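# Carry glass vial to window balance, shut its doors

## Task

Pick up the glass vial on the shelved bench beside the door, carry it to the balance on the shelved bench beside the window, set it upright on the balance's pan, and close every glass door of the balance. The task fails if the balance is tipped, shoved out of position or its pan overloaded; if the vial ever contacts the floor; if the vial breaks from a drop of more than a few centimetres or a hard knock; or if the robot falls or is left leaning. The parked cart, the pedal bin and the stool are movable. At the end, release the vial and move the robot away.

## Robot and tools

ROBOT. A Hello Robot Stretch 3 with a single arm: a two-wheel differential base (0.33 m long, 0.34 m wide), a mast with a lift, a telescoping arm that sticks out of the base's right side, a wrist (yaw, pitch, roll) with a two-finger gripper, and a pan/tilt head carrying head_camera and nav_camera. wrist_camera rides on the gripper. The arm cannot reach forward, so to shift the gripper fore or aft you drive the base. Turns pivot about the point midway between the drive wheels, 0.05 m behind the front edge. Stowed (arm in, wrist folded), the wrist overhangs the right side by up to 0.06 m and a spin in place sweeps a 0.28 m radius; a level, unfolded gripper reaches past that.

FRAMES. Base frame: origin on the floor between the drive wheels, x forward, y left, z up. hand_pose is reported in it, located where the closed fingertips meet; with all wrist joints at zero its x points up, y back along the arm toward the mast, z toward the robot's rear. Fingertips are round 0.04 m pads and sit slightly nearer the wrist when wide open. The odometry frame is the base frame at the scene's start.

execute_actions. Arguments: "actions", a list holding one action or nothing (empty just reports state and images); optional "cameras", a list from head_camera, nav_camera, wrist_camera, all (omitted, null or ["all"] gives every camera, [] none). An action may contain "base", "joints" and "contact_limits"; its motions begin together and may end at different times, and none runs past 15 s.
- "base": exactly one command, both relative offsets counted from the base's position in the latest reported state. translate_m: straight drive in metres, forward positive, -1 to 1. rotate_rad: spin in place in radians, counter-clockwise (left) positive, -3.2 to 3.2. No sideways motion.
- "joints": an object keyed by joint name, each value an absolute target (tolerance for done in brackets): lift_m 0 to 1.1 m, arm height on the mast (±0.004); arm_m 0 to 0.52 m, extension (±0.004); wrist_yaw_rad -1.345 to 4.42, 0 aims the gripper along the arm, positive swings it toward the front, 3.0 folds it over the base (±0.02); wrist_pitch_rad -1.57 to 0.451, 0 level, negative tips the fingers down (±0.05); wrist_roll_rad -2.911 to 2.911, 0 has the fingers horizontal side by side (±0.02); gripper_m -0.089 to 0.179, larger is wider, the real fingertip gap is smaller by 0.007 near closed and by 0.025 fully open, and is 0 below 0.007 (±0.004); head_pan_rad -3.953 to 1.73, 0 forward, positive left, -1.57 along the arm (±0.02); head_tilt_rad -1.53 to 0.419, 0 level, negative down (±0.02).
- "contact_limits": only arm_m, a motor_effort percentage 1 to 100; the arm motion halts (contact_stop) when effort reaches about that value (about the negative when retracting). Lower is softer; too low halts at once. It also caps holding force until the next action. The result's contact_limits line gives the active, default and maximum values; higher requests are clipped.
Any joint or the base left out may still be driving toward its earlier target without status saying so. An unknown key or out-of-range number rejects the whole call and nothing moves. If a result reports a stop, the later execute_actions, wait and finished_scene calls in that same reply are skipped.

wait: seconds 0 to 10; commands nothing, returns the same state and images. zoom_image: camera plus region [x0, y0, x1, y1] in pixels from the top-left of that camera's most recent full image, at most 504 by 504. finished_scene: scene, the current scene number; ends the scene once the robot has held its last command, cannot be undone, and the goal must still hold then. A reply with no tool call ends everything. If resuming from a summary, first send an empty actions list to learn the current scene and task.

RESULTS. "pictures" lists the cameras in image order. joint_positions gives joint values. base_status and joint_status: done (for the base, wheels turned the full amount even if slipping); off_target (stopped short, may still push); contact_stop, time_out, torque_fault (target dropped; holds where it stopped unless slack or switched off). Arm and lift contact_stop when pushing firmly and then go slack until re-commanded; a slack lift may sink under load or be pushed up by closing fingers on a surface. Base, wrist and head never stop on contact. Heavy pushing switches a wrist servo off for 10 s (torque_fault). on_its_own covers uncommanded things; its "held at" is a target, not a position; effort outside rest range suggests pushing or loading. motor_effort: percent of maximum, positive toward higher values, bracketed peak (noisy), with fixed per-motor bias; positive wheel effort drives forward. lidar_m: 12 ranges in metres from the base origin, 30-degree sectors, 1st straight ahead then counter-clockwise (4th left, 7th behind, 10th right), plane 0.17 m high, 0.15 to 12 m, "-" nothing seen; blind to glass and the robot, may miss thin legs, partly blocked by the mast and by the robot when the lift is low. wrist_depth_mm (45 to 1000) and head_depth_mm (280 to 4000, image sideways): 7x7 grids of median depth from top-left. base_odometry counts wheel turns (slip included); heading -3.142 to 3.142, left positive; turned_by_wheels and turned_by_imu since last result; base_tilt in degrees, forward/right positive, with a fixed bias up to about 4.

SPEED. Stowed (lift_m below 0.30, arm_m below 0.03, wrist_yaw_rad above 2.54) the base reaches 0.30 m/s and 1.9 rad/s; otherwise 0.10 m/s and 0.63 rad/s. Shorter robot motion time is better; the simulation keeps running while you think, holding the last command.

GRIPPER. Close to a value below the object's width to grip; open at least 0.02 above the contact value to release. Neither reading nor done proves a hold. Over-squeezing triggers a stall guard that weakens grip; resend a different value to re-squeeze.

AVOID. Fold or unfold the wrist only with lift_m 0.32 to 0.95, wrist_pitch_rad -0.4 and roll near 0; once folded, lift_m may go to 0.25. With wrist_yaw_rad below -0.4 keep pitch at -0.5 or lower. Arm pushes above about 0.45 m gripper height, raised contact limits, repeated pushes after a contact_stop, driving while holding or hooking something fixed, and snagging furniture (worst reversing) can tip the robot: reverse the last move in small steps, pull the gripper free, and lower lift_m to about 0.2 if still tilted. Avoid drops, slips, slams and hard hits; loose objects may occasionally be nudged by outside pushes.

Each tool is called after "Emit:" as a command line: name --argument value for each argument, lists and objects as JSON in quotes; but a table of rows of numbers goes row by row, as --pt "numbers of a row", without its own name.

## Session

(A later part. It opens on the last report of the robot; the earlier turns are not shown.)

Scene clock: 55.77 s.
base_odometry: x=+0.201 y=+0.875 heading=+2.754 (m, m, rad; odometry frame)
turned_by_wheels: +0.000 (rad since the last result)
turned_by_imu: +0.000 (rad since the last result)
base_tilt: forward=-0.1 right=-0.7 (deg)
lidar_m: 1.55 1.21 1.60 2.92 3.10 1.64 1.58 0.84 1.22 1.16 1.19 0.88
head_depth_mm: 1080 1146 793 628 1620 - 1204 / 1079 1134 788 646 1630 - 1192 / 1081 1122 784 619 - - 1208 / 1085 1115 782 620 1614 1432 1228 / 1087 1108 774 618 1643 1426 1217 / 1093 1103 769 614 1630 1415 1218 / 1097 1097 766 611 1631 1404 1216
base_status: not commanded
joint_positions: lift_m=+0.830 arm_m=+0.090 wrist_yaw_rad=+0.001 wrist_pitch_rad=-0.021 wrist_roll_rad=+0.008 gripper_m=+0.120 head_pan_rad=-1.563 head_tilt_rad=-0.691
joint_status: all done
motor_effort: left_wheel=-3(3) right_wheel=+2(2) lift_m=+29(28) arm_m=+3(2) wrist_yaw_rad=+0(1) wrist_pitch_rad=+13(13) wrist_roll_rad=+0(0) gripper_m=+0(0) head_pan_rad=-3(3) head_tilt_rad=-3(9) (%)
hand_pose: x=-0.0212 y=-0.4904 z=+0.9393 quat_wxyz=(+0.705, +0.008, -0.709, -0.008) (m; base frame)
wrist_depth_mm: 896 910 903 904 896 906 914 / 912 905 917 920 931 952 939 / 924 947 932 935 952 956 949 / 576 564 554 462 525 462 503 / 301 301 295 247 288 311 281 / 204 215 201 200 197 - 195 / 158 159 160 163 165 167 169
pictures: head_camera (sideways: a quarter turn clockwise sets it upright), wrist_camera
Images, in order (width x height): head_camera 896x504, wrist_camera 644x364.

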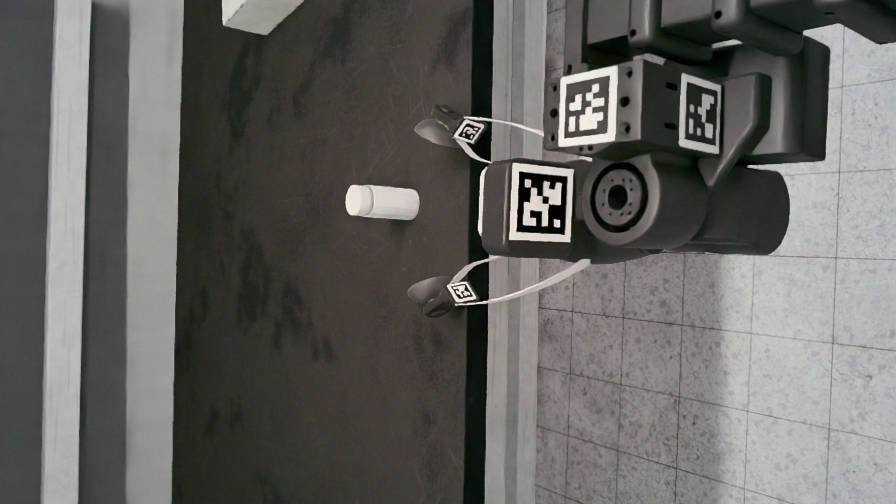

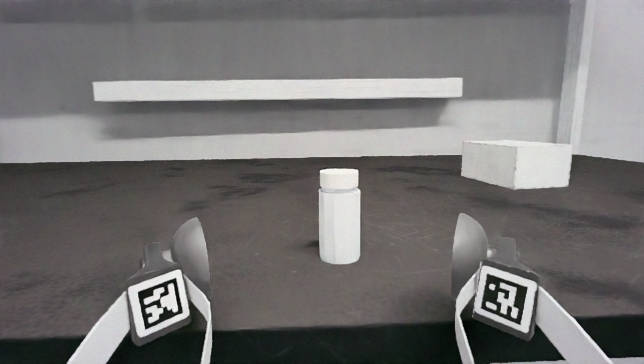

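Emit:
execute_actions --actions '[{"base":{"translate_m":-0.007},"joints":{"arm_m":0.15,"gripper_m":0.065}}]' --cameras '["head_camera","wrist_camera"]'

Scene clock: 58.37 s.
base_odometry: x=+0.207 y=+0.872 heading=+2.754 (m, m, rad; odometry frame)
turned_by_wheels: +0.000 (rad since the last result)
turned_by_imu: +0.000 (rad since the last result)
base_tilt: forward=+0.0 right=-0.6 (deg)
lidar_m: 1.55 1.22 1.61 2.92 3.10 1.63 1.57 0.83 1.22 1.16 1.20 0.89
head_depth_mm: 1075 1145 793 626 - - 1240 / 1077 1138 787 624 - 1368 1224 / 1083 1125 786 - - 1378 1223 / 1090 1117 776 622 1651 1400 1222 / 1089 1107 773 615 1639 1416 1219 / 1104 1093 773 615 1639 1402 1214 / 1096 1099 766 612 1631 1410 1212
base_status: done
joint_positions: lift_m=+0.830 arm_m=+0.150 wrist_yaw_rad=+0.001 wrist_pitch_rad=-0.021 wrist_roll_rad=+0.008 gripper_m=+0.065 head_pan_rad=-1.563 head_tilt_rad=-0.691
joint_status: all done
motor_effort: left_wheel=-3(9) right_wheel=+1(3) lift_m=+29(28) arm_m=+3(0) wrist_yaw_rad=+0(1) wrist_pitch_rad=+13(13) wrist_roll_rad=+0(0) gripper_m=+0(81) head_pan_rad=-4(3) head_tilt_rad=-4(3) (%)
hand_pose: x=-0.0212 y=-0.5504 z=+0.9393 quat_wxyz=(+0.705, +0.008, -0.709, -0.008) (m; base frame)
wrist_depth_mm: 819 821 844 837 839 841 846 / 848 787 853 857 870 890 858 / 870 886 881 897 897 894 888 / 571 563 546 538 527 427 410 / 301 297 309 171 315 284 281 / 203 202 - 176 198 196 195 / 154 153 146 152 150 149 149
pictures: head_camera (sideways: a quarter turn clockwise sets it upright), wrist_camera
Images, in order (width x height): head_camera 896x504, wrist_camera 644x364.

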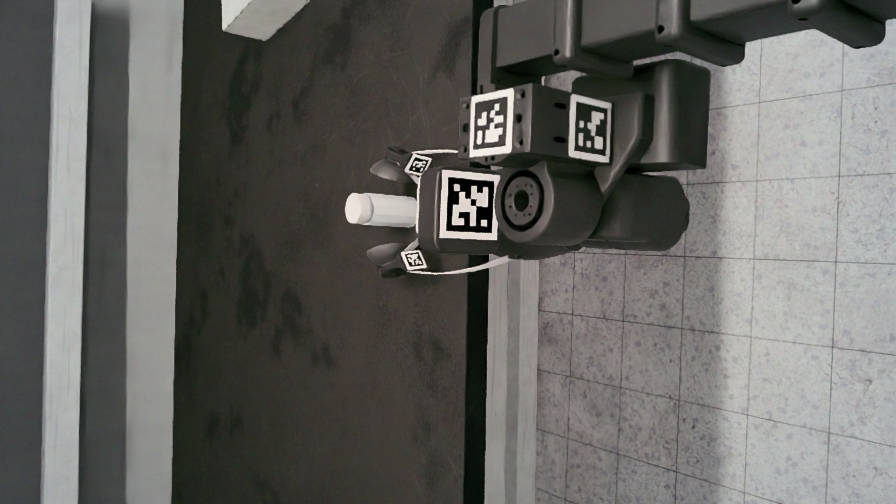

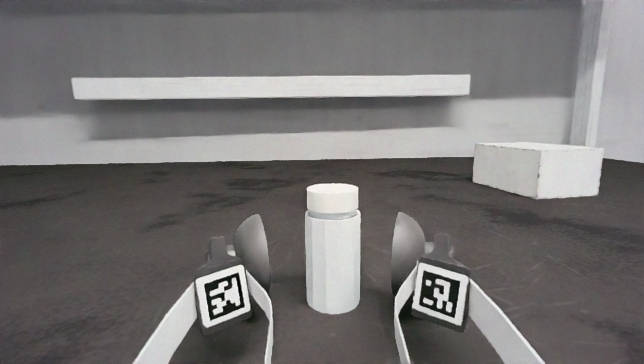

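Emit:
execute_actions --actions '[{"joints":{"arm_m":0.167}}]' --cameras '[]'

Emit:
execute_actions --actions '[{"joints":{"gripper_m":0.0}}]' --cameras '["head_camera","wrist_camera"]'

Emit:
execute_actions --actions '[{"joints":{"lift_m":0.86}}]' --cameras '["wrist_camera"]'

Scene clock: 61.67 s.
base_odometry: x=+0.207 y=+0.872 heading=+2.754 (m, m, rad; odometry frame)
turned_by_wheels: +0.000 (rad since the last result)
turned_by_imu: +0.000 (rad since the last result)
base_tilt: forward=+0.1 right=-0.4 (deg)
lidar_m: 1.55 1.22 1.61 2.92 3.10 1.63 1.57 0.83 1.22 1.16 1.20 0.89
head_depth_mm: 1084 1147 791 631 - - 1230 / 1088 1134 788 647 - 1406 1226 / 1084 1129 780 - - 1403 1229 / 1090 1117 781 619 1656 1420 1232 / 1096 1110 775 616 1622 1419 1232 / 1093 1096 772 615 1638 1421 1223 / 1096 1094 769 612 1623 1412 1226
base_status: not commanded
joint_positions: lift_m=+0.830 arm_m=+0.167 wrist_yaw_rad=+0.001 wrist_pitch_rad=-0.021 wrist_roll_rad=+0.008 gripper_m=+0.065 head_pan_rad=-1.563 head_tilt_rad=-0.691
joint_status: all done
motor_effort: left_wheel=-3(3) right_wheel=+2(1) lift_m=+28(28) arm_m=+3(2) wrist_yaw_rad=+0(0) wrist_pitch_rad=+13(13) wrist_roll_rad=+0(0) gripper_m=+0(0) head_pan_rad=-3(4) head_tilt_rad=-4(3) (%)
hand_pose: x=-0.0212 y=-0.5674 z=+0.9393 quat_wxyz=(+0.705, +0.008, -0.709, -0.008) (m; base frame)
wrist_depth_mm: 815 822 825 834 835 839 853 / 832 780 829 852 837 852 864 / 862 875 866 856 884 879 877 / 571 560 545 533 525 422 388 / 300 296 308 152 315 284 281 / 203 202 - 156 198 196 195 / 154 154 146 151 150 149 149
pictures: none
No camera images: the call's "cameras" was empty. Leave "cameras" out to get every camera's image.

Scene clock: 62.80 s.
base_odometry: x=+0.207 y=+0.872 heading=+2.754 (m, m, rad; odometry frame)
turned_by_wheels: +0.000 (rad since the last result)
turned_by_imu: +0.000 (rad since the last result)
base_tilt: forward=-0.1 right=-0.5 (deg)
lidar_m: 1.55 1.22 1.60 2.92 3.11 1.64 1.57 0.83 1.22 1.16 1.20 0.89
head_depth_mm: 1085 1136 793 627 - - 1228 / 1086 1134 786 646 - 1399 1236 / 1089 1124 783 - - 1389 1220 / 1089 1127 781 617 1646 1417 1226 / 1092 1107 775 616 1638 1420 1216 / 1100 1103 773 613 1612 1410 1223 / 1101 1094 767 611 1631 1402 1219
base_status: not commanded
joint_positions: lift_m=+0.830 arm_m=+0.167 wrist_yaw_rad=+0.001 wrist_pitch_rad=-0.021 wrist_roll_rad=+0.008 gripper_m=+0.001 head_pan_rad=-1.563 head_tilt_rad=-0.691
joint_status: all done
motor_effort: left_wheel=-3(3) right_wheel=+1(2) lift_m=+28(29) arm_m=+3(3) wrist_yaw_rad=-1(0) wrist_pitch_rad=+13(13) wrist_roll_rad=+0(0) gripper_m=-13(85) head_pan_rad=-4(3) head_tilt_rad=-3(3) (%)
hand_pose: x=-0.0212 y=-0.5674 z=+0.9393 quat_wxyz=(+0.705, +0.008, -0.709, -0.008) (m; base frame)
wrist_depth_mm: 822 828 821 835 841 854 834 / 844 798 841 839 836 858 847 / 851 876 858 878 866 882 883 / 568 557 552 537 523 420 390 / 302 295 295 147 313 282 281 / 204 202 208 150 203 197 194 / 154 153 145 151 144 150 149
pictures: head_camera (sideways: a quarter turn clockwise sets it upright), wrist_camera
Images, in order (width x height): head_camera 896x504, wrist_camera 644x364.

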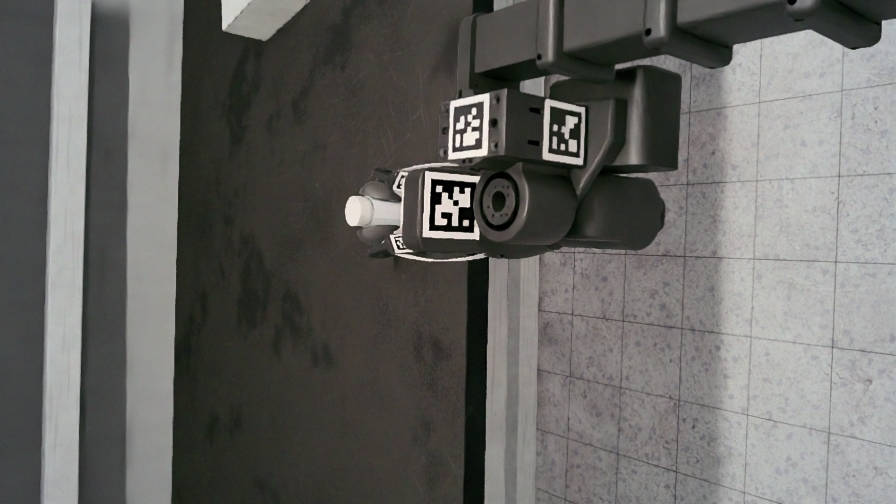

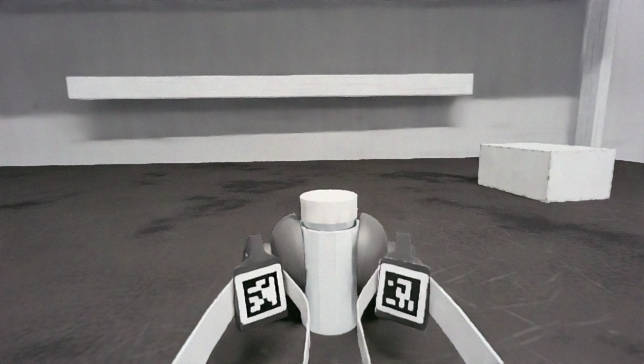

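Scene clock: 63.87 s.
base_odometry: x=+0.207 y=+0.872 heading=+2.754 (m, m, rad; odometry frame)
turned_by_wheels: +0.000 (rad since the last result)
turned_by_imu: +0.000 (rad since the last result)
base_tilt: forward=-0.1 right=-0.4 (deg)
lidar_m: 1.55 1.22 1.61 2.92 3.10 1.64 1.57 0.83 1.22 1.16 1.19 0.89
head_depth_mm: 1087 1147 792 663 - 1406 1211 / 1079 1130 785 - - 1434 1228 / 1084 1126 818 - - 1426 1229 / 1090 1111 817 620 1653 1422 1224 / 1091 1109 776 617 1641 1417 1224 / 1093 1099 771 614 1632 1417 1220 / 1096 1091 767 613 1621 1414 1217
base_status: not commanded
joint_positions: lift_m=+0.860 arm_m=+0.167 wrist_yaw_rad=+0.001 wrist_pitch_rad=-0.021 wrist_roll_rad=+0.008 gripper_m=+0.001 head_pan_rad=-1.563 head_tilt_rad=-0.691
joint_status: all done
motor_effort: left_wheel=-3(3) right_wheel=+2(2) lift_m=+36(37) arm_m=+3(3) wrist_yaw_rad=+0(0) wrist_pitch_rad=+13(13) wrist_roll_rad=+0(0) gripper_m=-14(13) head_pan_rad=-3(3) head_tilt_rad=-3(4) (%)
hand_pose: x=-0.0212 y=-0.5674 z=+0.9690 quat_wxyz=(+0.705, +0.008, -0.709, -0.008) (m; base frame)
wrist_depth_mm: 813 818 815 816 824 824 838 / 848 835 846 846 841 863 856 / 864 865 860 871 888 888 892 / 764 731 724 708 685 472 502 / 394 390 385 147 414 370 370 / 269 266 273 151 267 257 255 / 202 201 191 190 188 197 195
pictures: wrist_camera
Images, in order (width x height): wrist_camera 644x364.

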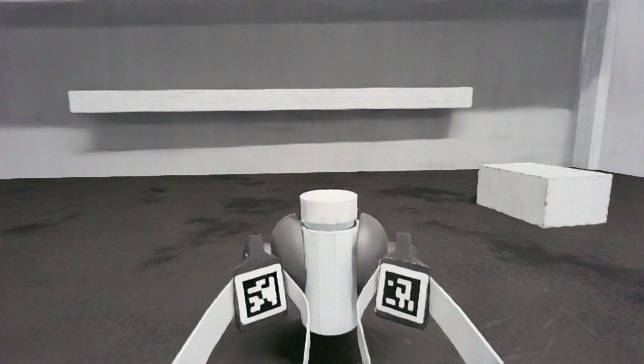

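Emit:
execute_actions --actions '[{"joints":{"arm_m":0,"lift_m":0.96},"base":{"rotate_rad":-1.915}}]' --cameras '[]'

Emit:
execute_actions --actions '[{"base":{"translate_m":-1.0},"joints":{"head_pan_rad":-2.4,"head_tilt_rad":-0.5}}]' --cameras '[]'

Emit:
execute_actions --actions '[{"base":{"translate_m":-0.97}}]' --cameras '[]'

Emit:
execute_actions --actions '[{"base":{"rotate_rad":0.325}}]' --cameras '[]'

Emit:
execute_actions --actions '[{"base":{"translate_m":-0.7},"joints":{"head_pan_rad":-2.2}}]'

Scene clock: 69.53 s.
base_odometry: x=+0.207 y=+0.872 heading=+0.839 (m, m, rad; odometry frame)
turned_by_wheels: -1.915 (rad since the last result)
turned_by_imu: -1.925 (rad since the last result)
base_tilt: forward=-0.1 right=-0.5 (deg)
lidar_m: 1.17 1.16 0.91 0.89 1.22 1.26 2.04 2.94 1.93 1.58 1.57 0.83
head_depth_mm: 1785 1786 2093 2284 - - - / 2040 1736 1973 2111 - - - / 1808 1667 1771 - - - - / 1809 1628 1808 2047 1668 1425 1203 / 1880 1548 1745 1959 1675 1421 1224 / 1822 1511 1695 1953 1674 1417 1223 / 1770 1458 1641 1860 1672 1419 1219
base_status: done
joint_positions: lift_m=+0.960 arm_m=+0.000 wrist_yaw_rad=+0.000 wrist_pitch_rad=-0.021 wrist_roll_rad=+0.008 gripper_m=+0.001 head_pan_rad=-1.563 head_tilt_rad=-0.691
joint_status: all done
motor_effort: left_wheel=+2(7) right_wheel=-3(8) lift_m=+35(38) arm_m=-1(1) wrist_yaw_rad=-1(1) wrist_pitch_rad=+13(12) wrist_roll_rad=+0(0) gripper_m=-12(13) head_pan_rad=-4(3) head_tilt_rad=-3(3) (%)
hand_pose: x=-0.0214 y=-0.4009 z=+1.0690 quat_wxyz=(+0.705, +0.008, -0.709, -0.008) (m; base frame)
wrist_depth_mm: - - - - - - - / - - - - - - - / - - - - - - - / - - - - - - - / - - - 148 - - - / - - - 151 - - - / - - - - - - -
pictures: none
No camera images: the call's "cameras" was empty. Leave "cameras" out to get every camera's image.

Scene clock: 80.63 s.
base_odometry: x=-0.461 y=+0.129 heading=+0.839 (m, m, rad; odometry frame)
turned_by_wheels: +0.000 (rad since the last result)
turned_by_imu: -0.004 (rad since the last result)
base_tilt: forward=+0.0 right=-0.5 (deg)
lidar_m: 1.77 1.48 1.49 0.80 0.79 0.87 1.50 1.79 2.13 1.92 1.92 2.11
head_depth_mm: 2119 2204 2466 2609 2093 1703 - / 2229 1889 2551 2597 2066 1753 - / 2339 2386 2682 2671 2068 - - / 2412 2498 2551 2649 2261 - - / 2522 2537 3008 2764 2290 - - / 2628 2551 3047 2810 - - - / 2710 2928 3276 2628 2191 - -
base_status: done
joint_positions: lift_m=+0.960 arm_m=+0.000 wrist_yaw_rad=+0.000 wrist_pitch_rad=-0.021 wrist_roll_rad=+0.008 gripper_m=+0.001 head_pan_rad=-2.393 head_tilt_rad=-0.507
joint_status: all done
motor_effort: left_wheel=+2(3) right_wheel=-3(6) lift_m=+36(36) arm_m=-1(1) wrist_yaw_rad=+0(0) wrist_pitch_rad=+12(13) wrist_roll_rad=+0(0) gripper_m=-13(14) head_pan_rad=-3(41) head_tilt_rad=+3(14) (%)
hand_pose: x=-0.0214 y=-0.4009 z=+1.0690 quat_wxyz=(+0.705, +0.008, -0.709, -0.008) (m; base frame)
wrist_depth_mm: - - - - - - - / - - - - - - - / - - - - - - - / - - - - - - - / - - - 147 - - - / - - - 150 - - - / - - - - - - -
pictures: none
No camera images: the call's "cameras" was empty. Leave "cameras" out to get every camera's image.

Scene clock: 91.43 s.
base_odometry: x=-1.109 y=-0.593 heading=+0.839 (m, m, rad; odometry frame)
turned_by_wheels: +0.000 (rad since the last result)
turned_by_imu: -0.004 (rad since the last result)
base_tilt: forward=+0.0 right=-0.5 (deg)
lidar_m: 2.71 1.11 0.68 0.50 0.50 0.55 0.68 1.62 1.07 2.22 2.28 2.47
head_depth_mm: 1351 1457 1578 1705 1897 1690 - / 1410 1534 1648 1793 1937 1763 - / 1478 1582 1728 1874 2010 - - / 1480 1633 1724 1899 2020 - - / 1576 1300 1332 2083 2127 - - / 1646 1304 1125 1234 - - - / 1719 1850 1133 1817 2206 - -
base_status: done
joint_positions: lift_m=+0.960 arm_m=+0.000 wrist_yaw_rad=+0.000 wrist_pitch_rad=-0.021 wrist_roll_rad=+0.008 gripper_m=+0.001 head_pan_rad=-2.393 head_tilt_rad=-0.507
joint_status: not commanded
motor_effort: left_wheel=+2(3) right_wheel=-2(7) lift_m=+36(36) arm_m=-1(1) wrist_yaw_rad=+0(0) wrist_pitch_rad=+13(13) wrist_roll_rad=+0(0) gripper_m=-14(13) head_pan_rad=-4(3) head_tilt_rad=+2(3) (%)
hand_pose: x=-0.0214 y=-0.4009 z=+1.0690 quat_wxyz=(+0.705, +0.008, -0.709, -0.008) (m; base frame)
wrist_depth_mm: - - - - - - - / - - - - - - - / - - - - - - - / - - - - - - 778 / - - - 147 - 979 717 / - - - 151 - - - / - - - - - - -
pictures: none
No camera images: the call's "cameras" was empty. Leave "cameras" out to get every camera's image.

Scene clock: 92.90 s.
base_odometry: x=-1.109 y=-0.593 heading=+1.164 (m, m, rad; odometry frame)
turned_by_wheels: +0.325 (rad since the last result)
turned_by_imu: +0.327 (rad since the last result)
base_tilt: forward=-0.1 right=-0.5 (deg)
lidar_m: 2.33 0.68 0.51 0.50 0.52 0.55 1.62 1.07 1.88 2.27 2.31 2.71
head_depth_mm: 1518 1610 1616 1812 1935 1694 - / 1610 1254 1242 2035 2035 1758 - / 1746 1821 1140 1225 1942 - - / 1874 1999 1208 1979 2187 - - / 2058 2166 1440 2087 2215 - - / 2219 2294 1578 2695 - - - / 2492 2612 3089 2746 2223 - -
base_status: done
joint_positions: lift_m=+0.960 arm_m=+0.000 wrist_yaw_rad=+0.000 wrist_pitch_rad=-0.021 wrist_roll_rad=+0.008 gripper_m=+0.001 head_pan_rad=-2.393 head_tilt_rad=-0.507
joint_status: not commanded
motor_effort: left_wheel=-3(7) right_wheel=+1(5) lift_m=+36(36) arm_m=-1(1) wrist_yaw_rad=-1(0) wrist_pitch_rad=+13(13) wrist_roll_rad=+0(0) gripper_m=-14(13) head_pan_rad=-4(4) head_tilt_rad=+3(2) (%)
hand_pose: x=-0.0214 y=-0.4009 z=+1.0690 quat_wxyz=(+0.705, +0.008, -0.709, -0.008) (m; base frame)
wrist_depth_mm: - - - - - - - / - - - - - - - / - - - - - - - / - - - - - - - / - - - 147 - - - / - - - 150 - - - / - - - - - - -
pictures: none
No camera images: the call's "cameras" was empty. Leave "cameras" out to get every camera's image.

Scene clock: 101.00 s.
base_odometry: x=-1.386 y=-1.236 heading=+1.164 (m, m, rad; odometry frame)
turned_by_wheels: +0.000 (rad since the last result)
turned_by_imu: -0.003 (rad since the last result)
base_tilt: forward=+0.0 right=-0.6 (deg)
lidar_m: 1.95 0.74 0.39 0.38 0.40 0.98 0.93 0.95 0.68 0.67 2.49 3.11
head_depth_mm: 870 972 1036 1142 1221 1264 - / 809 1117 1157 1145 1261 - - / 816 1232 1255 1026 1513 - - / 1296 1315 1090 908 - - - / 1457 859 860 814 1975 - - / 1675 1757 864 759 1557 - - / 1925 2038 869 725 749 - -
base_status: done
joint_positions: lift_m=+0.960 arm_m=+0.000 wrist_yaw_rad=+0.000 wrist_pitch_rad=-0.021 wrist_roll_rad=+0.008 gripper_m=+0.001 head_pan_rad=-2.207 head_tilt_rad=-0.507
joint_status: all done
motor_effort: left_wheel=-3(9) right_wheel=+2(1) lift_m=+36(36) arm_m=-1(1) wrist_yaw_rad=+0(0) wrist_pitch_rad=+13(13) wrist_roll_rad=+0(0) gripper_m=-13(13) head_pan_rad=+3(20) head_tilt_rad=+3(3) (%)
hand_pose: x=-0.0214 y=-0.4009 z=+1.0690 quat_wxyz=(+0.705, +0.008, -0.709, -0.008) (m; base frame)
wrist_depth_mm: - - - - - - 807 / - - - - - - 525 / - - - - - - 525 / - - - - - 628 517 / - - - 147 539 449 451 / - - - 150 451 450 454 / - - - - 462 458 471
pictures: head_camera (sideways: a quarter turn clockwise sets it upright), nav_camera (sideways: a quarter turn counterclockwise sets it upright), wrist_camera
Images, in order (width x height): head_camera 896x504, nav_camera 672x504, wrist_camera 644x364.

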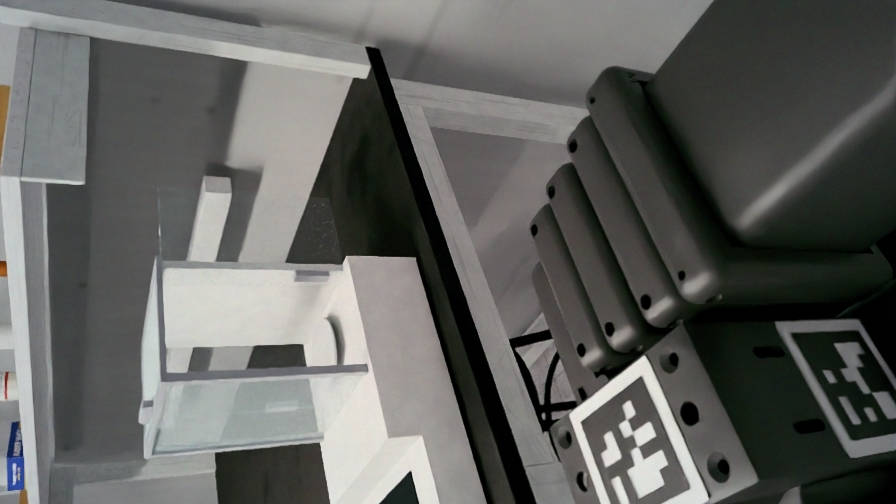

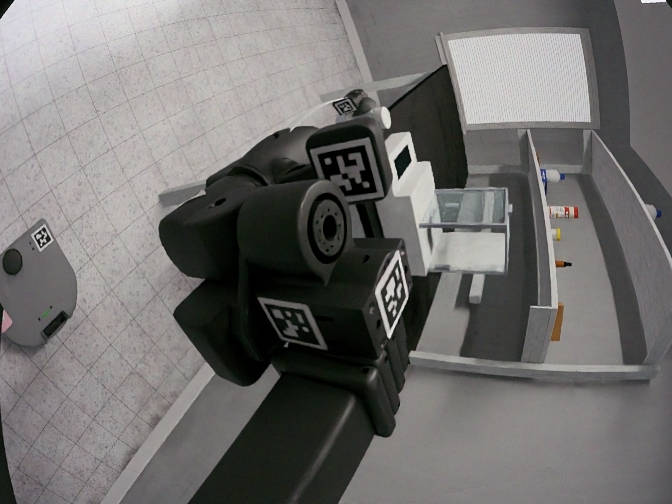

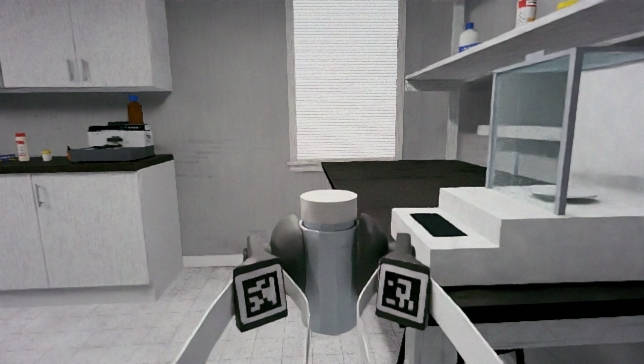

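Emit:
execute_actions --actions '[{"base":{"translate_m":-0.38},"joints":{"head_pan_rad":-1.6,"arm_m":0.1}}]' --cameras '["head_camera","wrist_camera"]'

Scene clock: 106.93 s.
base_odometry: x=-1.537 y=-1.585 heading=+1.164 (m, m, rad; odometry frame)
turned_by_wheels: +0.000 (rad since the last result)
turned_by_imu: -0.001 (rad since the last result)
base_tilt: forward=+0.0 right=-0.5 (deg)
lidar_m: 1.89 0.54 0.43 0.85 0.82 0.58 0.55 0.57 0.75 0.69 0.68 3.13
head_depth_mm: 1080 1407 1285 929 - - 1196 / 1752 1960 1279 - - - 1351 / 2447 1822 836 821 - - 1366 / 2537 2029 1241 - - - 1354 / 2566 2672 851 706 1854 1640 1349 / 2494 2692 1229 705 1915 1601 1253 / 2515 2720 2895 725 782 1488 1307
base_status: done
joint_positions: lift_m=+0.960 arm_m=+0.100 wrist_yaw_rad=+0.000 wrist_pitch_rad=-0.021 wrist_roll_rad=+0.008 gripper_m=+0.001 head_pan_rad=-1.607 head_tilt_rad=-0.507
joint_status: all done
motor_effort: left_wheel=-2(8) right_wheel=+1(3) lift_m=+35(36) arm_m=+3(2) wrist_yaw_rad=+0(0) wrist_pitch_rad=+12(13) wrist_roll_rad=+0(0) gripper_m=-13(14) head_pan_rad=+3(36) head_tilt_rad=+3(2) (%)
hand_pose: x=-0.0214 y=-0.5004 z=+1.0690 quat_wxyz=(+0.705, +0.008, -0.709, -0.008) (m; base frame)
wrist_depth_mm: - - - - 788 761 606 / - - - - - 859 592 / - - - - - 824 605 / - - - - - 880 608 / - - 395 147 680 673 575 / - 349 342 150 478 466 464 / - 344 345 344 341 355 353
pictures: head_camera (sideways: a quarter turn clockwise sets it upright), wrist_camera
Images, in order (width x height): head_camera 896x504, wrist_camera 644x364.

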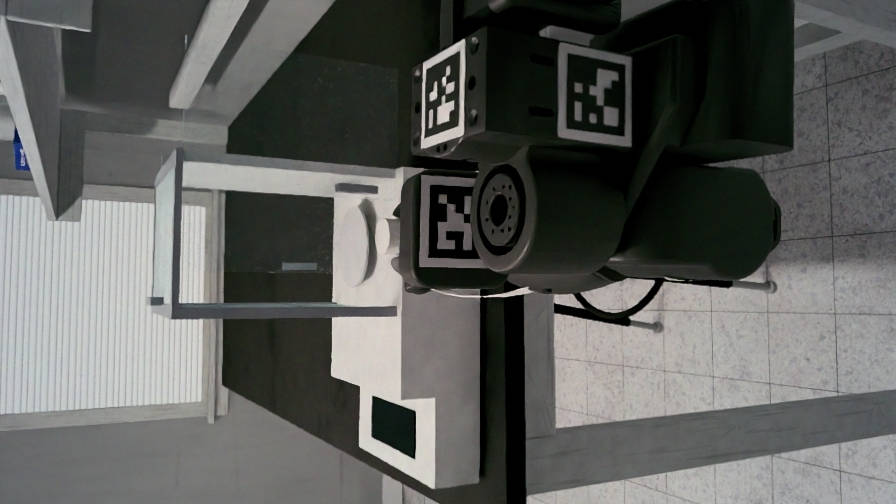

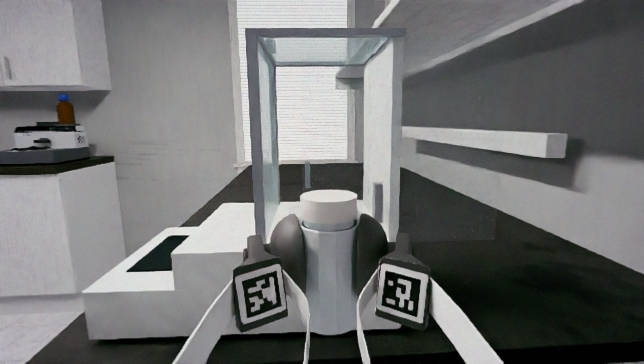

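Emit:
execute_actions --actions '[{"base":{"translate_m":0.008},"joints":{"lift_m":0.98,"arm_m":0.24}}]' --cameras '["head_camera","wrist_camera"]'

Emit:
zoom_image --camera "head_camera" --region '[130,120,430,340]'

Scene clock: 111.07 s.
base_odometry: x=-1.533 y=-1.578 heading=+1.164 (m, m, rad; odometry frame)
turned_by_wheels: +0.000 (rad since the last result)
turned_by_imu: +0.000 (rad since the last result)
base_tilt: forward=+0.0 right=-0.6 (deg)
lidar_m: 1.89 0.54 0.42 0.85 0.83 0.59 0.56 0.58 0.76 0.68 0.68 3.13
head_depth_mm: 1338 1452 1421 - 1492 1434 1265 / 1784 1949 1522 - 1798 1573 1374 / 2461 776 - - 1539 1604 1361 / 2543 2002 - - 1875 1588 1353 / 2552 2635 1230 706 1859 1640 1362 / 2511 2708 1219 709 1857 1548 1050 / 2513 2711 2928 728 784 1499 1309
base_status: done
joint_positions: lift_m=+0.980 arm_m=+0.240 wrist_yaw_rad=+0.000 wrist_pitch_rad=-0.021 wrist_roll_rad=+0.008 gripper_m=+0.001 head_pan_rad=-1.607 head_tilt_rad=-0.507
joint_status: all done
motor_effort: left_wheel=-3(5) right_wheel=+1(4) lift_m=+36(37) arm_m=+3(3) wrist_yaw_rad=+0(1) wrist_pitch_rad=+13(13) wrist_roll_rad=+0(1) gripper_m=-13(14) head_pan_rad=+3(3) head_tilt_rad=+2(2) (%)
hand_pose: x=-0.0214 y=-0.6404 z=+1.0890 quat_wxyz=(+0.705, +0.008, -0.709, -0.008) (m; base frame)
wrist_depth_mm: - - 273 - 248 723 595 / - - - - 277 820 604 / - - - - 281 776 582 / - - - - 286 833 571 / - - 714 148 254 717 611 / - 394 310 151 222 503 498 / - 247 215 223 223 387 382
pictures: head_camera (sideways: a quarter turn clockwise sets it upright), wrist_camera
Images, in order (width x height): head_camera 896x504, wrist_camera 644x364.

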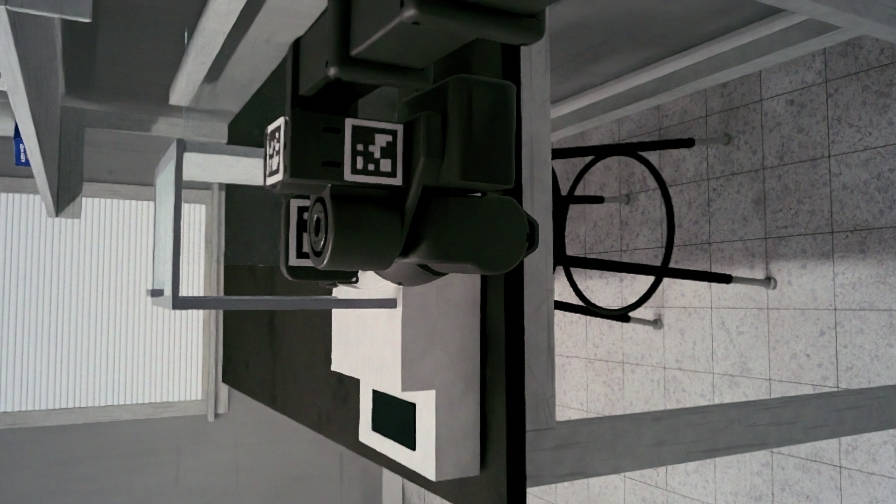

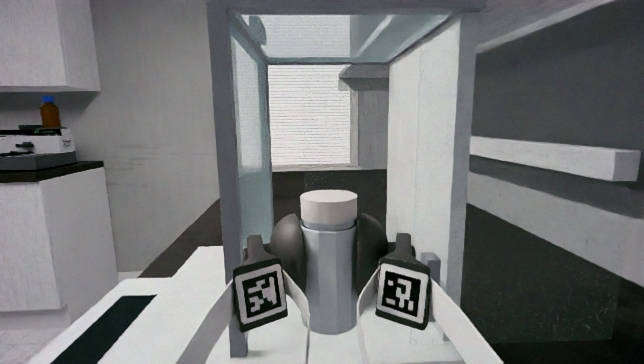

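Region (130, 120, 430, 340) of head_camera's 896x504 image, scaled by 1.680, with more detail than that image has; it fills the top 370 rows of this view, and the rest is white.

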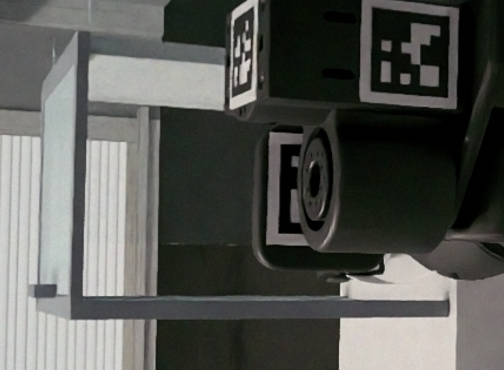

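Emit:
execute_actions --actions '[{"joints":{"arm_m":0.33},"contact_limits":{"arm_m":12}}]' --cameras '["wrist_camera"]'

Emit:
execute_actions --actions '[{"joints":{"arm_m":0.37},"contact_limits":{"arm_m":12}}]'

Scene clock: 114.23 s.
base_odometry: x=-1.533 y=-1.578 heading=+1.164 (m, m, rad; odometry frame)
turned_by_wheels: +0.000 (rad since the last result)
turned_by_imu: +0.000 (rad since the last result)
base_tilt: forward=-0.2 right=-0.5 (deg)
lidar_m: 1.90 0.53 0.42 0.85 0.83 0.59 0.56 0.57 0.77 0.68 0.68 3.12
head_depth_mm: 1340 1439 1411 - 1422 1421 1264 / 1811 1948 - 786 1810 1571 1378 / 2494 776 - 725 1465 1601 1366 / 2540 2011 - 719 1881 1601 1360 / 2526 2648 1233 703 1864 1646 1358 / 2523 2749 1229 711 1848 1533 1055 / 2482 2712 2929 729 782 1494 1315
base_status: not commanded
joint_positions: lift_m=+0.980 arm_m=+0.330 wrist_yaw_rad=+0.000 wrist_pitch_rad=-0.021 wrist_roll_rad=+0.008 gripper_m=+0.001 head_pan_rad=-1.607 head_tilt_rad=-0.507
joint_status: all done
motor_effort: left_wheel=-2(2) right_wheel=+1(1) lift_m=+35(36) arm_m=+4(3) wrist_yaw_rad=+0(0) wrist_pitch_rad=+13(13) wrist_roll_rad=+0(0) gripper_m=-13(13) head_pan_rad=+3(3) head_tilt_rad=+3(3) (%)
contact_limits: arm_m 12 (drawing in: default 17, maximum 29; extending or still: default 26, maximum 42)
hand_pose: x=-0.0214 y=-0.7304 z=+1.0890 quat_wxyz=(+0.705, +0.008, -0.709, -0.008) (m; base frame)
wrist_depth_mm: - - - - 591 145 115 / - 106 - - 272 146 530 / - 106 - - 274 147 493 / - - - - 278 148 475 / - 114 757 147 250 148 555 / - 460 427 151 224 149 470 / - 215 222 201 211 132 384
pictures: wrist_camera
Images, in order (width x height): wrist_camera 644x364.

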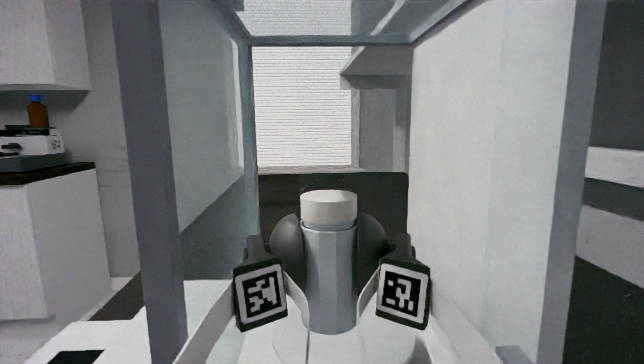

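Scene clock: 115.60 s.
base_odometry: x=-1.533 y=-1.578 heading=+1.164 (m, m, rad; odometry frame)
turned_by_wheels: +0.000 (rad since the last result)
turned_by_imu: +0.000 (rad since the last result)
base_tilt: forward=+0.0 right=-0.6 (deg)
lidar_m: 1.90 0.54 0.42 0.86 0.83 0.59 0.56 0.57 0.76 0.68 0.68 3.11
head_depth_mm: 1349 1414 1428 - 1421 1423 1264 / 1801 2007 - 822 1786 1567 1365 / 2457 769 - 715 1465 1597 1370 / 2548 2006 - 715 1851 1577 1362 / 2512 2697 1232 706 1851 1634 1354 / 2511 2722 1226 710 1861 1534 1044 / 2481 2718 2927 730 783 1483 1325
base_status: not commanded
joint_positions: lift_m=+0.980 arm_m=+0.370 wrist_yaw_rad=+0.000 wrist_pitch_rad=-0.021 wrist_roll_rad=+0.008 gripper_m=+0.001 head_pan_rad=-1.607 head_tilt_rad=-0.507
joint_status: all done
motor_effort: left_wheel=-2(3) right_wheel=+1(1) lift_m=+35(36) arm_m=+3(3) wrist_yaw_rad=+0(0) wrist_pitch_rad=+13(13) wrist_roll_rad=+0(0) gripper_m=-13(13) head_pan_rad=+3(3) head_tilt_rad=+2(2) (%)
contact_limits: arm_m 12 (drawing in: default 17, maximum 29; extending or still: default 26, maximum 42)
hand_pose: x=-0.0214 y=-0.7704 z=+1.0890 quat_wxyz=(+0.705, +0.008, -0.709, -0.008) (m; base frame)
wrist_depth_mm: - - - - 597 144 98 / - - - - - 144 99 / - - - - - 144 99 / 70 - - - - 146 99 / - - 747 147 246 147 100 / - 517 533 151 221 147 100 / - 224 223 200 212 138 100
pictures: head_camera (sideways: a quarter turn clockwise sets it upright), nav_camera (sideways: a quarter turn counterclockwise sets it upright), wrist_camera
Images, in order (width x height): head_camera 896x504, nav_camera 672x504, wrist_camera 644x364.

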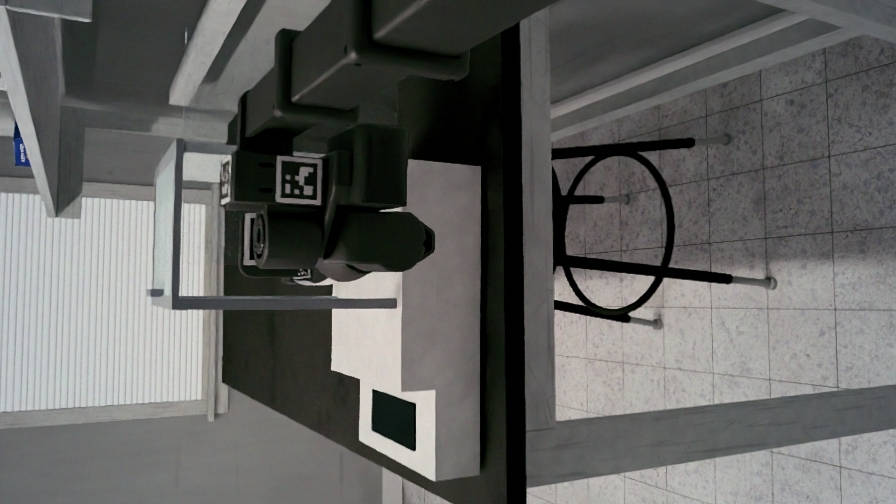

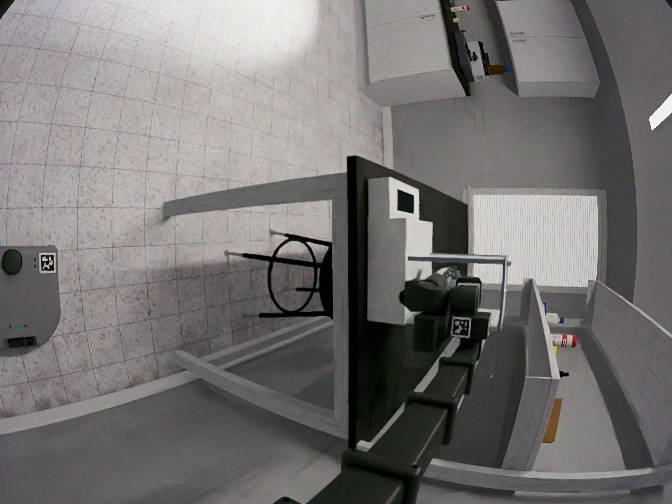

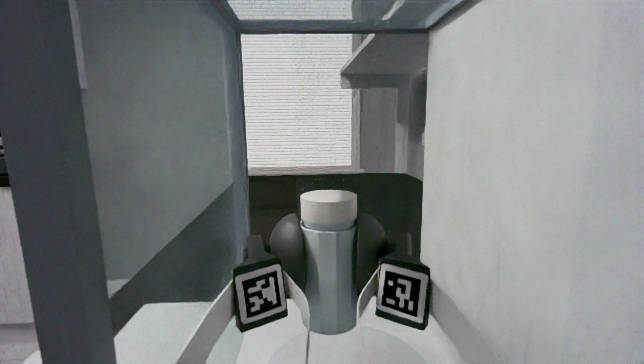

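Emit:
execute_actions --actions '[{"joints":{"lift_m":0.958,"arm_m":0.365}}]' --cameras '["wrist_camera"]'

Scene clock: 117.30 s.
base_odometry: x=-1.533 y=-1.578 heading=+1.164 (m, m, rad; odometry frame)
turned_by_wheels: +0.000 (rad since the last result)
turned_by_imu: +0.000 (rad since the last result)
base_tilt: forward=+0.0 right=-0.4 (deg)
lidar_m: 1.90 0.54 0.43 0.85 0.83 0.59 0.56 0.57 0.76 0.68 0.68 3.10
head_depth_mm: 1342 1423 1386 - 1543 1421 1270 / 1787 1972 - 784 1807 1565 1358 / 2450 777 - 726 1468 1603 1355 / 2545 2021 - 717 1863 1601 1359 / 2515 2657 1229 708 1861 1636 1351 / 2537 2704 1228 709 1856 1534 1056 / 2469 2687 2903 728 781 1498 1318
base_status: not commanded
joint_positions: lift_m=+0.958 arm_m=+0.365 wrist_yaw_rad=+0.000 wrist_pitch_rad=-0.021 wrist_roll_rad=+0.008 gripper_m=+0.001 head_pan_rad=-1.607 head_tilt_rad=-0.507
joint_status: all done
motor_effort: left_wheel=-3(2) right_wheel=+1(1) lift_m=+29(31) arm_m=-2(2) wrist_yaw_rad=+0(0) wrist_pitch_rad=+12(13) wrist_roll_rad=+0(0) gripper_m=-13(13) head_pan_rad=+3(3) head_tilt_rad=+2(2) (%)
hand_pose: x=-0.0214 y=-0.7659 z=+1.0673 quat_wxyz=(+0.705, +0.008, -0.709, -0.008) (m; base frame)
wrist_depth_mm: - - - - 721 143 98 / - - - - - 144 99 / - - - - - 145 99 / - - - - 921 146 99 / - - 691 147 246 146 100 / - 248 272 150 210 147 100 / 264 187 190 167 175 139 101
pictures: wrist_camera
Images, in order (width x height): wrist_camera 644x364.

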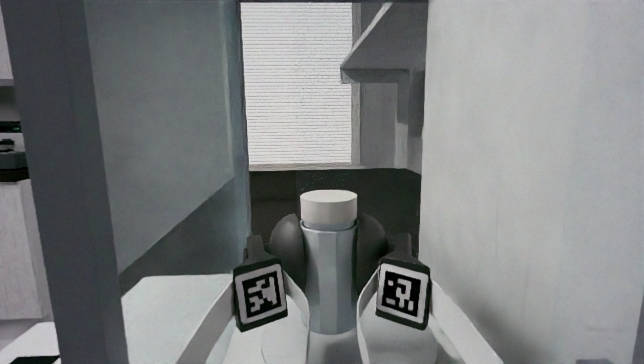

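Emit:
execute_actions --actions '[{"joints":{"lift_m":0.951}}]' --cameras '[]'

Emit:
execute_actions --actions '[{"joints":{"gripper_m":0.05}}]' --cameras '["wrist_camera"]'

Scene clock: 119.23 s.
base_odometry: x=-1.533 y=-1.578 heading=+1.164 (m, m, rad; odometry frame)
turned_by_wheels: +0.000 (rad since the last result)
turned_by_imu: +0.000 (rad since the last result)
base_tilt: forward=+0.0 right=-0.4 (deg)
lidar_m: 1.89 0.54 0.43 0.85 0.83 0.59 0.56 0.57 0.76 0.68 0.68 3.11
head_depth_mm: 1348 1424 1354 - 1591 1431 1268 / 1805 1955 1589 787 1807 1580 1370 / 2456 778 - 729 1453 1604 1361 / 2559 2035 - 711 1865 1604 1361 / 2540 2673 1240 705 1862 1641 1359 / 2526 2674 1230 711 1843 1544 1049 / 2521 2733 2926 728 780 1501 1317
base_status: not commanded
joint_positions: lift_m=+0.951 arm_m=+0.365 wrist_yaw_rad=+0.000 wrist_pitch_rad=-0.021 wrist_roll_rad=+0.008 gripper_m=+0.001 head_pan_rad=-1.607 head_tilt_rad=-0.507
joint_status: all done
motor_effort: left_wheel=-3(3) right_wheel=+1(1) lift_m=+29(30) arm_m=-1(1) wrist_yaw_rad=+0(0) wrist_pitch_rad=+13(13) wrist_roll_rad=+0(0) gripper_m=-14(14) head_pan_rad=+3(3) head_tilt_rad=+2(3) (%)
hand_pose: x=-0.0214 y=-0.7659 z=+1.0603 quat_wxyz=(+0.705, +0.008, -0.709, -0.008) (m; base frame)
wrist_depth_mm: - - - - 742 144 98 / - - - - - 144 99 / - - - - - 145 99 / - - - - 899 146 99 / - 669 665 148 247 147 100 / - 235 256 150 202 147 100 / 238 176 179 157 163 139 92
pictures: none
No camera images: the call's "cameras" was empty. Leave "cameras" out to get every camera's image.

Scene clock: 120.23 s.
base_odometry: x=-1.533 y=-1.578 heading=+1.164 (m, m, rad; odometry frame)
turned_by_wheels: +0.000 (rad since the last result)
turned_by_imu: +0.000 (rad since the last result)
base_tilt: forward=+0.0 right=-0.4 (deg)
lidar_m: 1.89 0.54 0.42 0.85 0.83 0.59 0.56 0.57 0.76 0.68 0.68 3.13
head_depth_mm: 1346 1451 1349 - 1600 1437 1272 / 1796 1969 1591 784 1809 1569 1367 / 2474 779 - 726 1459 1590 1364 / 2551 2004 - 713 1861 1587 1358 / 2515 2659 1231 703 1862 1629 1359 / 2498 2729 1226 707 1844 1550 1056 / 2503 2701 2939 729 782 1496 1312
base_status: not commanded
joint_positions: lift_m=+0.951 arm_m=+0.365 wrist_yaw_rad=+0.000 wrist_pitch_rad=-0.021 wrist_roll_rad=+0.008 gripper_m=+0.050 head_pan_rad=-1.607 head_tilt_rad=-0.507
joint_status: all done
motor_effort: left_wheel=-3(3) right_wheel=+1(2) lift_m=+28(29) arm_m=-1(1) wrist_yaw_rad=+0(1) wrist_pitch_rad=+13(12) wrist_roll_rad=+0(0) gripper_m=+0(81) head_pan_rad=+4(3) head_tilt_rad=+2(2) (%)
hand_pose: x=-0.0214 y=-0.7659 z=+1.0603 quat_wxyz=(+0.705, +0.008, -0.709, -0.008) (m; base frame)
wrist_depth_mm: - - - - 743 144 98 / - - - - - 144 99 / - - - - - 145 99 / - - - - 906 145 99 / - 669 665 155 245 147 100 / - 235 265 153 - 147 100 / 237 172 179 157 169 138 92
pictures: wrist_camera
Images, in order (width x height): wrist_camera 644x364.

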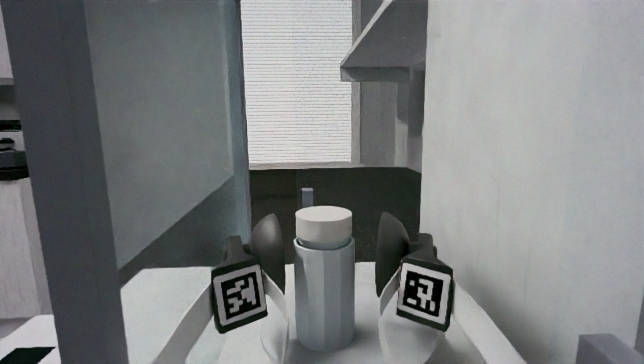

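Emit:
execute_actions --actions '[{"joints":{"arm_m":0.2}}]' --cameras '[]'

Emit:
execute_actions --actions '[{"base":{"translate_m":-0.105},"joints":{"gripper_m":0.0,"head_pan_rad":-1.3}}]' --cameras '["wrist_camera","head_camera"]'

Scene clock: 124.20 s.
base_odometry: x=-1.533 y=-1.578 heading=+1.164 (m, m, rad; odometry frame)
turned_by_wheels: +0.000 (rad since the last result)
turned_by_imu: +0.000 (rad since the last result)
base_tilt: forward=+0.0 right=-0.4 (deg)
lidar_m: 1.89 0.54 0.42 0.85 0.83 0.59 0.56 0.57 0.77 0.68 0.68 3.13
head_depth_mm: 1340 1454 1309 - 1584 1414 1273 / 1817 1978 1372 - - 1572 1368 / 2445 777 832 - 1880 1593 1364 / 2533 2015 1348 - 1862 1598 1354 / 2513 2626 1236 705 1836 1625 1355 / 2513 2717 1223 710 1833 1538 1056 / 2510 2721 2933 727 779 1492 1315
base_status: not commanded
joint_positions: lift_m=+0.951 arm_m=+0.200 wrist_yaw_rad=+0.000 wrist_pitch_rad=-0.021 wrist_roll_rad=+0.008 gripper_m=+0.050 head_pan_rad=-1.607 head_tilt_rad=-0.507
joint_status: all done
motor_effort: left_wheel=-3(3) right_wheel=+1(2) lift_m=+28(28) arm_m=-1(1) wrist_yaw_rad=+0(0) wrist_pitch_rad=+13(13) wrist_roll_rad=+0(0) gripper_m=+0(1) head_pan_rad=+4(4) head_tilt_rad=+2(2) (%)
hand_pose: x=-0.0214 y=-0.6009 z=+1.0603 quat_wxyz=(+0.705, +0.008, -0.709, -0.008) (m; base frame)
wrist_depth_mm: - - - - 320 771 601 / - - - - 324 875 607 / - - - - 327 825 555 / - - - - 327 886 610 / - - 363 322 318 643 581 / - 287 266 247 - 442 443 / 260 242 245 247 251 340 338
pictures: none
No camera images: the call's "cameras" was empty. Leave "cameras" out to get every camera's image.

Scene clock: 126.33 s.
base_odometry: x=-1.575 y=-1.674 heading=+1.163 (m, m, rad; odometry frame)
turned_by_wheels: +0.000 (rad since the last result)
turned_by_imu: +0.000 (rad since the last result)
base_tilt: forward=-0.1 right=-0.4 (deg)
lidar_m: 1.88 0.54 0.48 0.85 0.68 0.48 0.45 0.47 0.62 1.03 0.71 3.12
head_depth_mm: 2434 2600 1197 - - 1619 1370 / 2501 2663 1270 703 1220 1666 1372 / 2542 2702 844 714 1576 1636 1365 / 2595 2845 1249 733 1932 1649 1357 / 2692 2905 3130 757 875 994 1144 / 2756 2997 3254 2415 1991 1582 1349 / 2611 2669 2803 2769 2031 1621 1340
base_status: done
joint_positions: lift_m=+0.951 arm_m=+0.200 wrist_yaw_rad=+0.000 wrist_pitch_rad=-0.021 wrist_roll_rad=+0.008 gripper_m=+0.000 head_pan_rad=-1.307 head_tilt_rad=-0.507
joint_status: all done
motor_effort: left_wheel=-3(7) right_wheel=+1(1) lift_m=+28(28) arm_m=-1(1) wrist_yaw_rad=+0(0) wrist_pitch_rad=+13(13) wrist_roll_rad=+0(0) gripper_m=-2(80) head_pan_rad=+3(24) head_tilt_rad=+2(2) (%)
hand_pose: x=-0.0214 y=-0.6009 z=+1.0603 quat_wxyz=(+0.705, +0.008, -0.709, -0.008) (m; base frame)
wrist_depth_mm: - - - 813 824 685 483 / - - - - - 694 481 / - - - - - 624 483 / - - 939 - - 708 487 / - 367 315 662 651 632 493 / 253 249 249 - 461 445 439 / 242 244 247 327 337 340 340
pictures: head_camera (sideways: a quarter turn clockwise sets it upright), wrist_camera
Images, in order (width x height): head_camera 896x504, wrist_camera 644x364.

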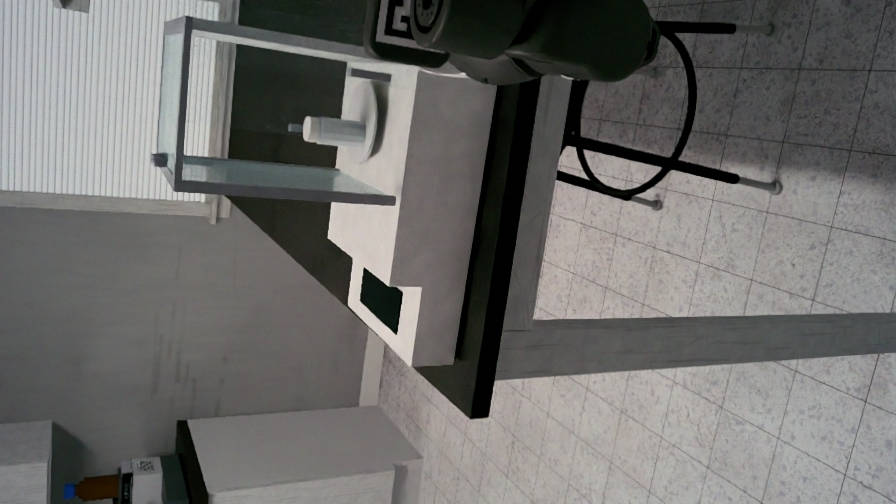

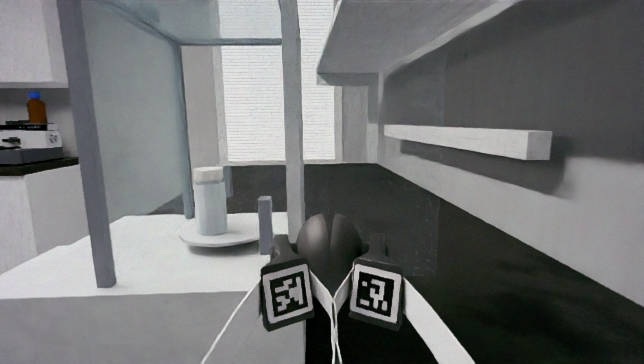

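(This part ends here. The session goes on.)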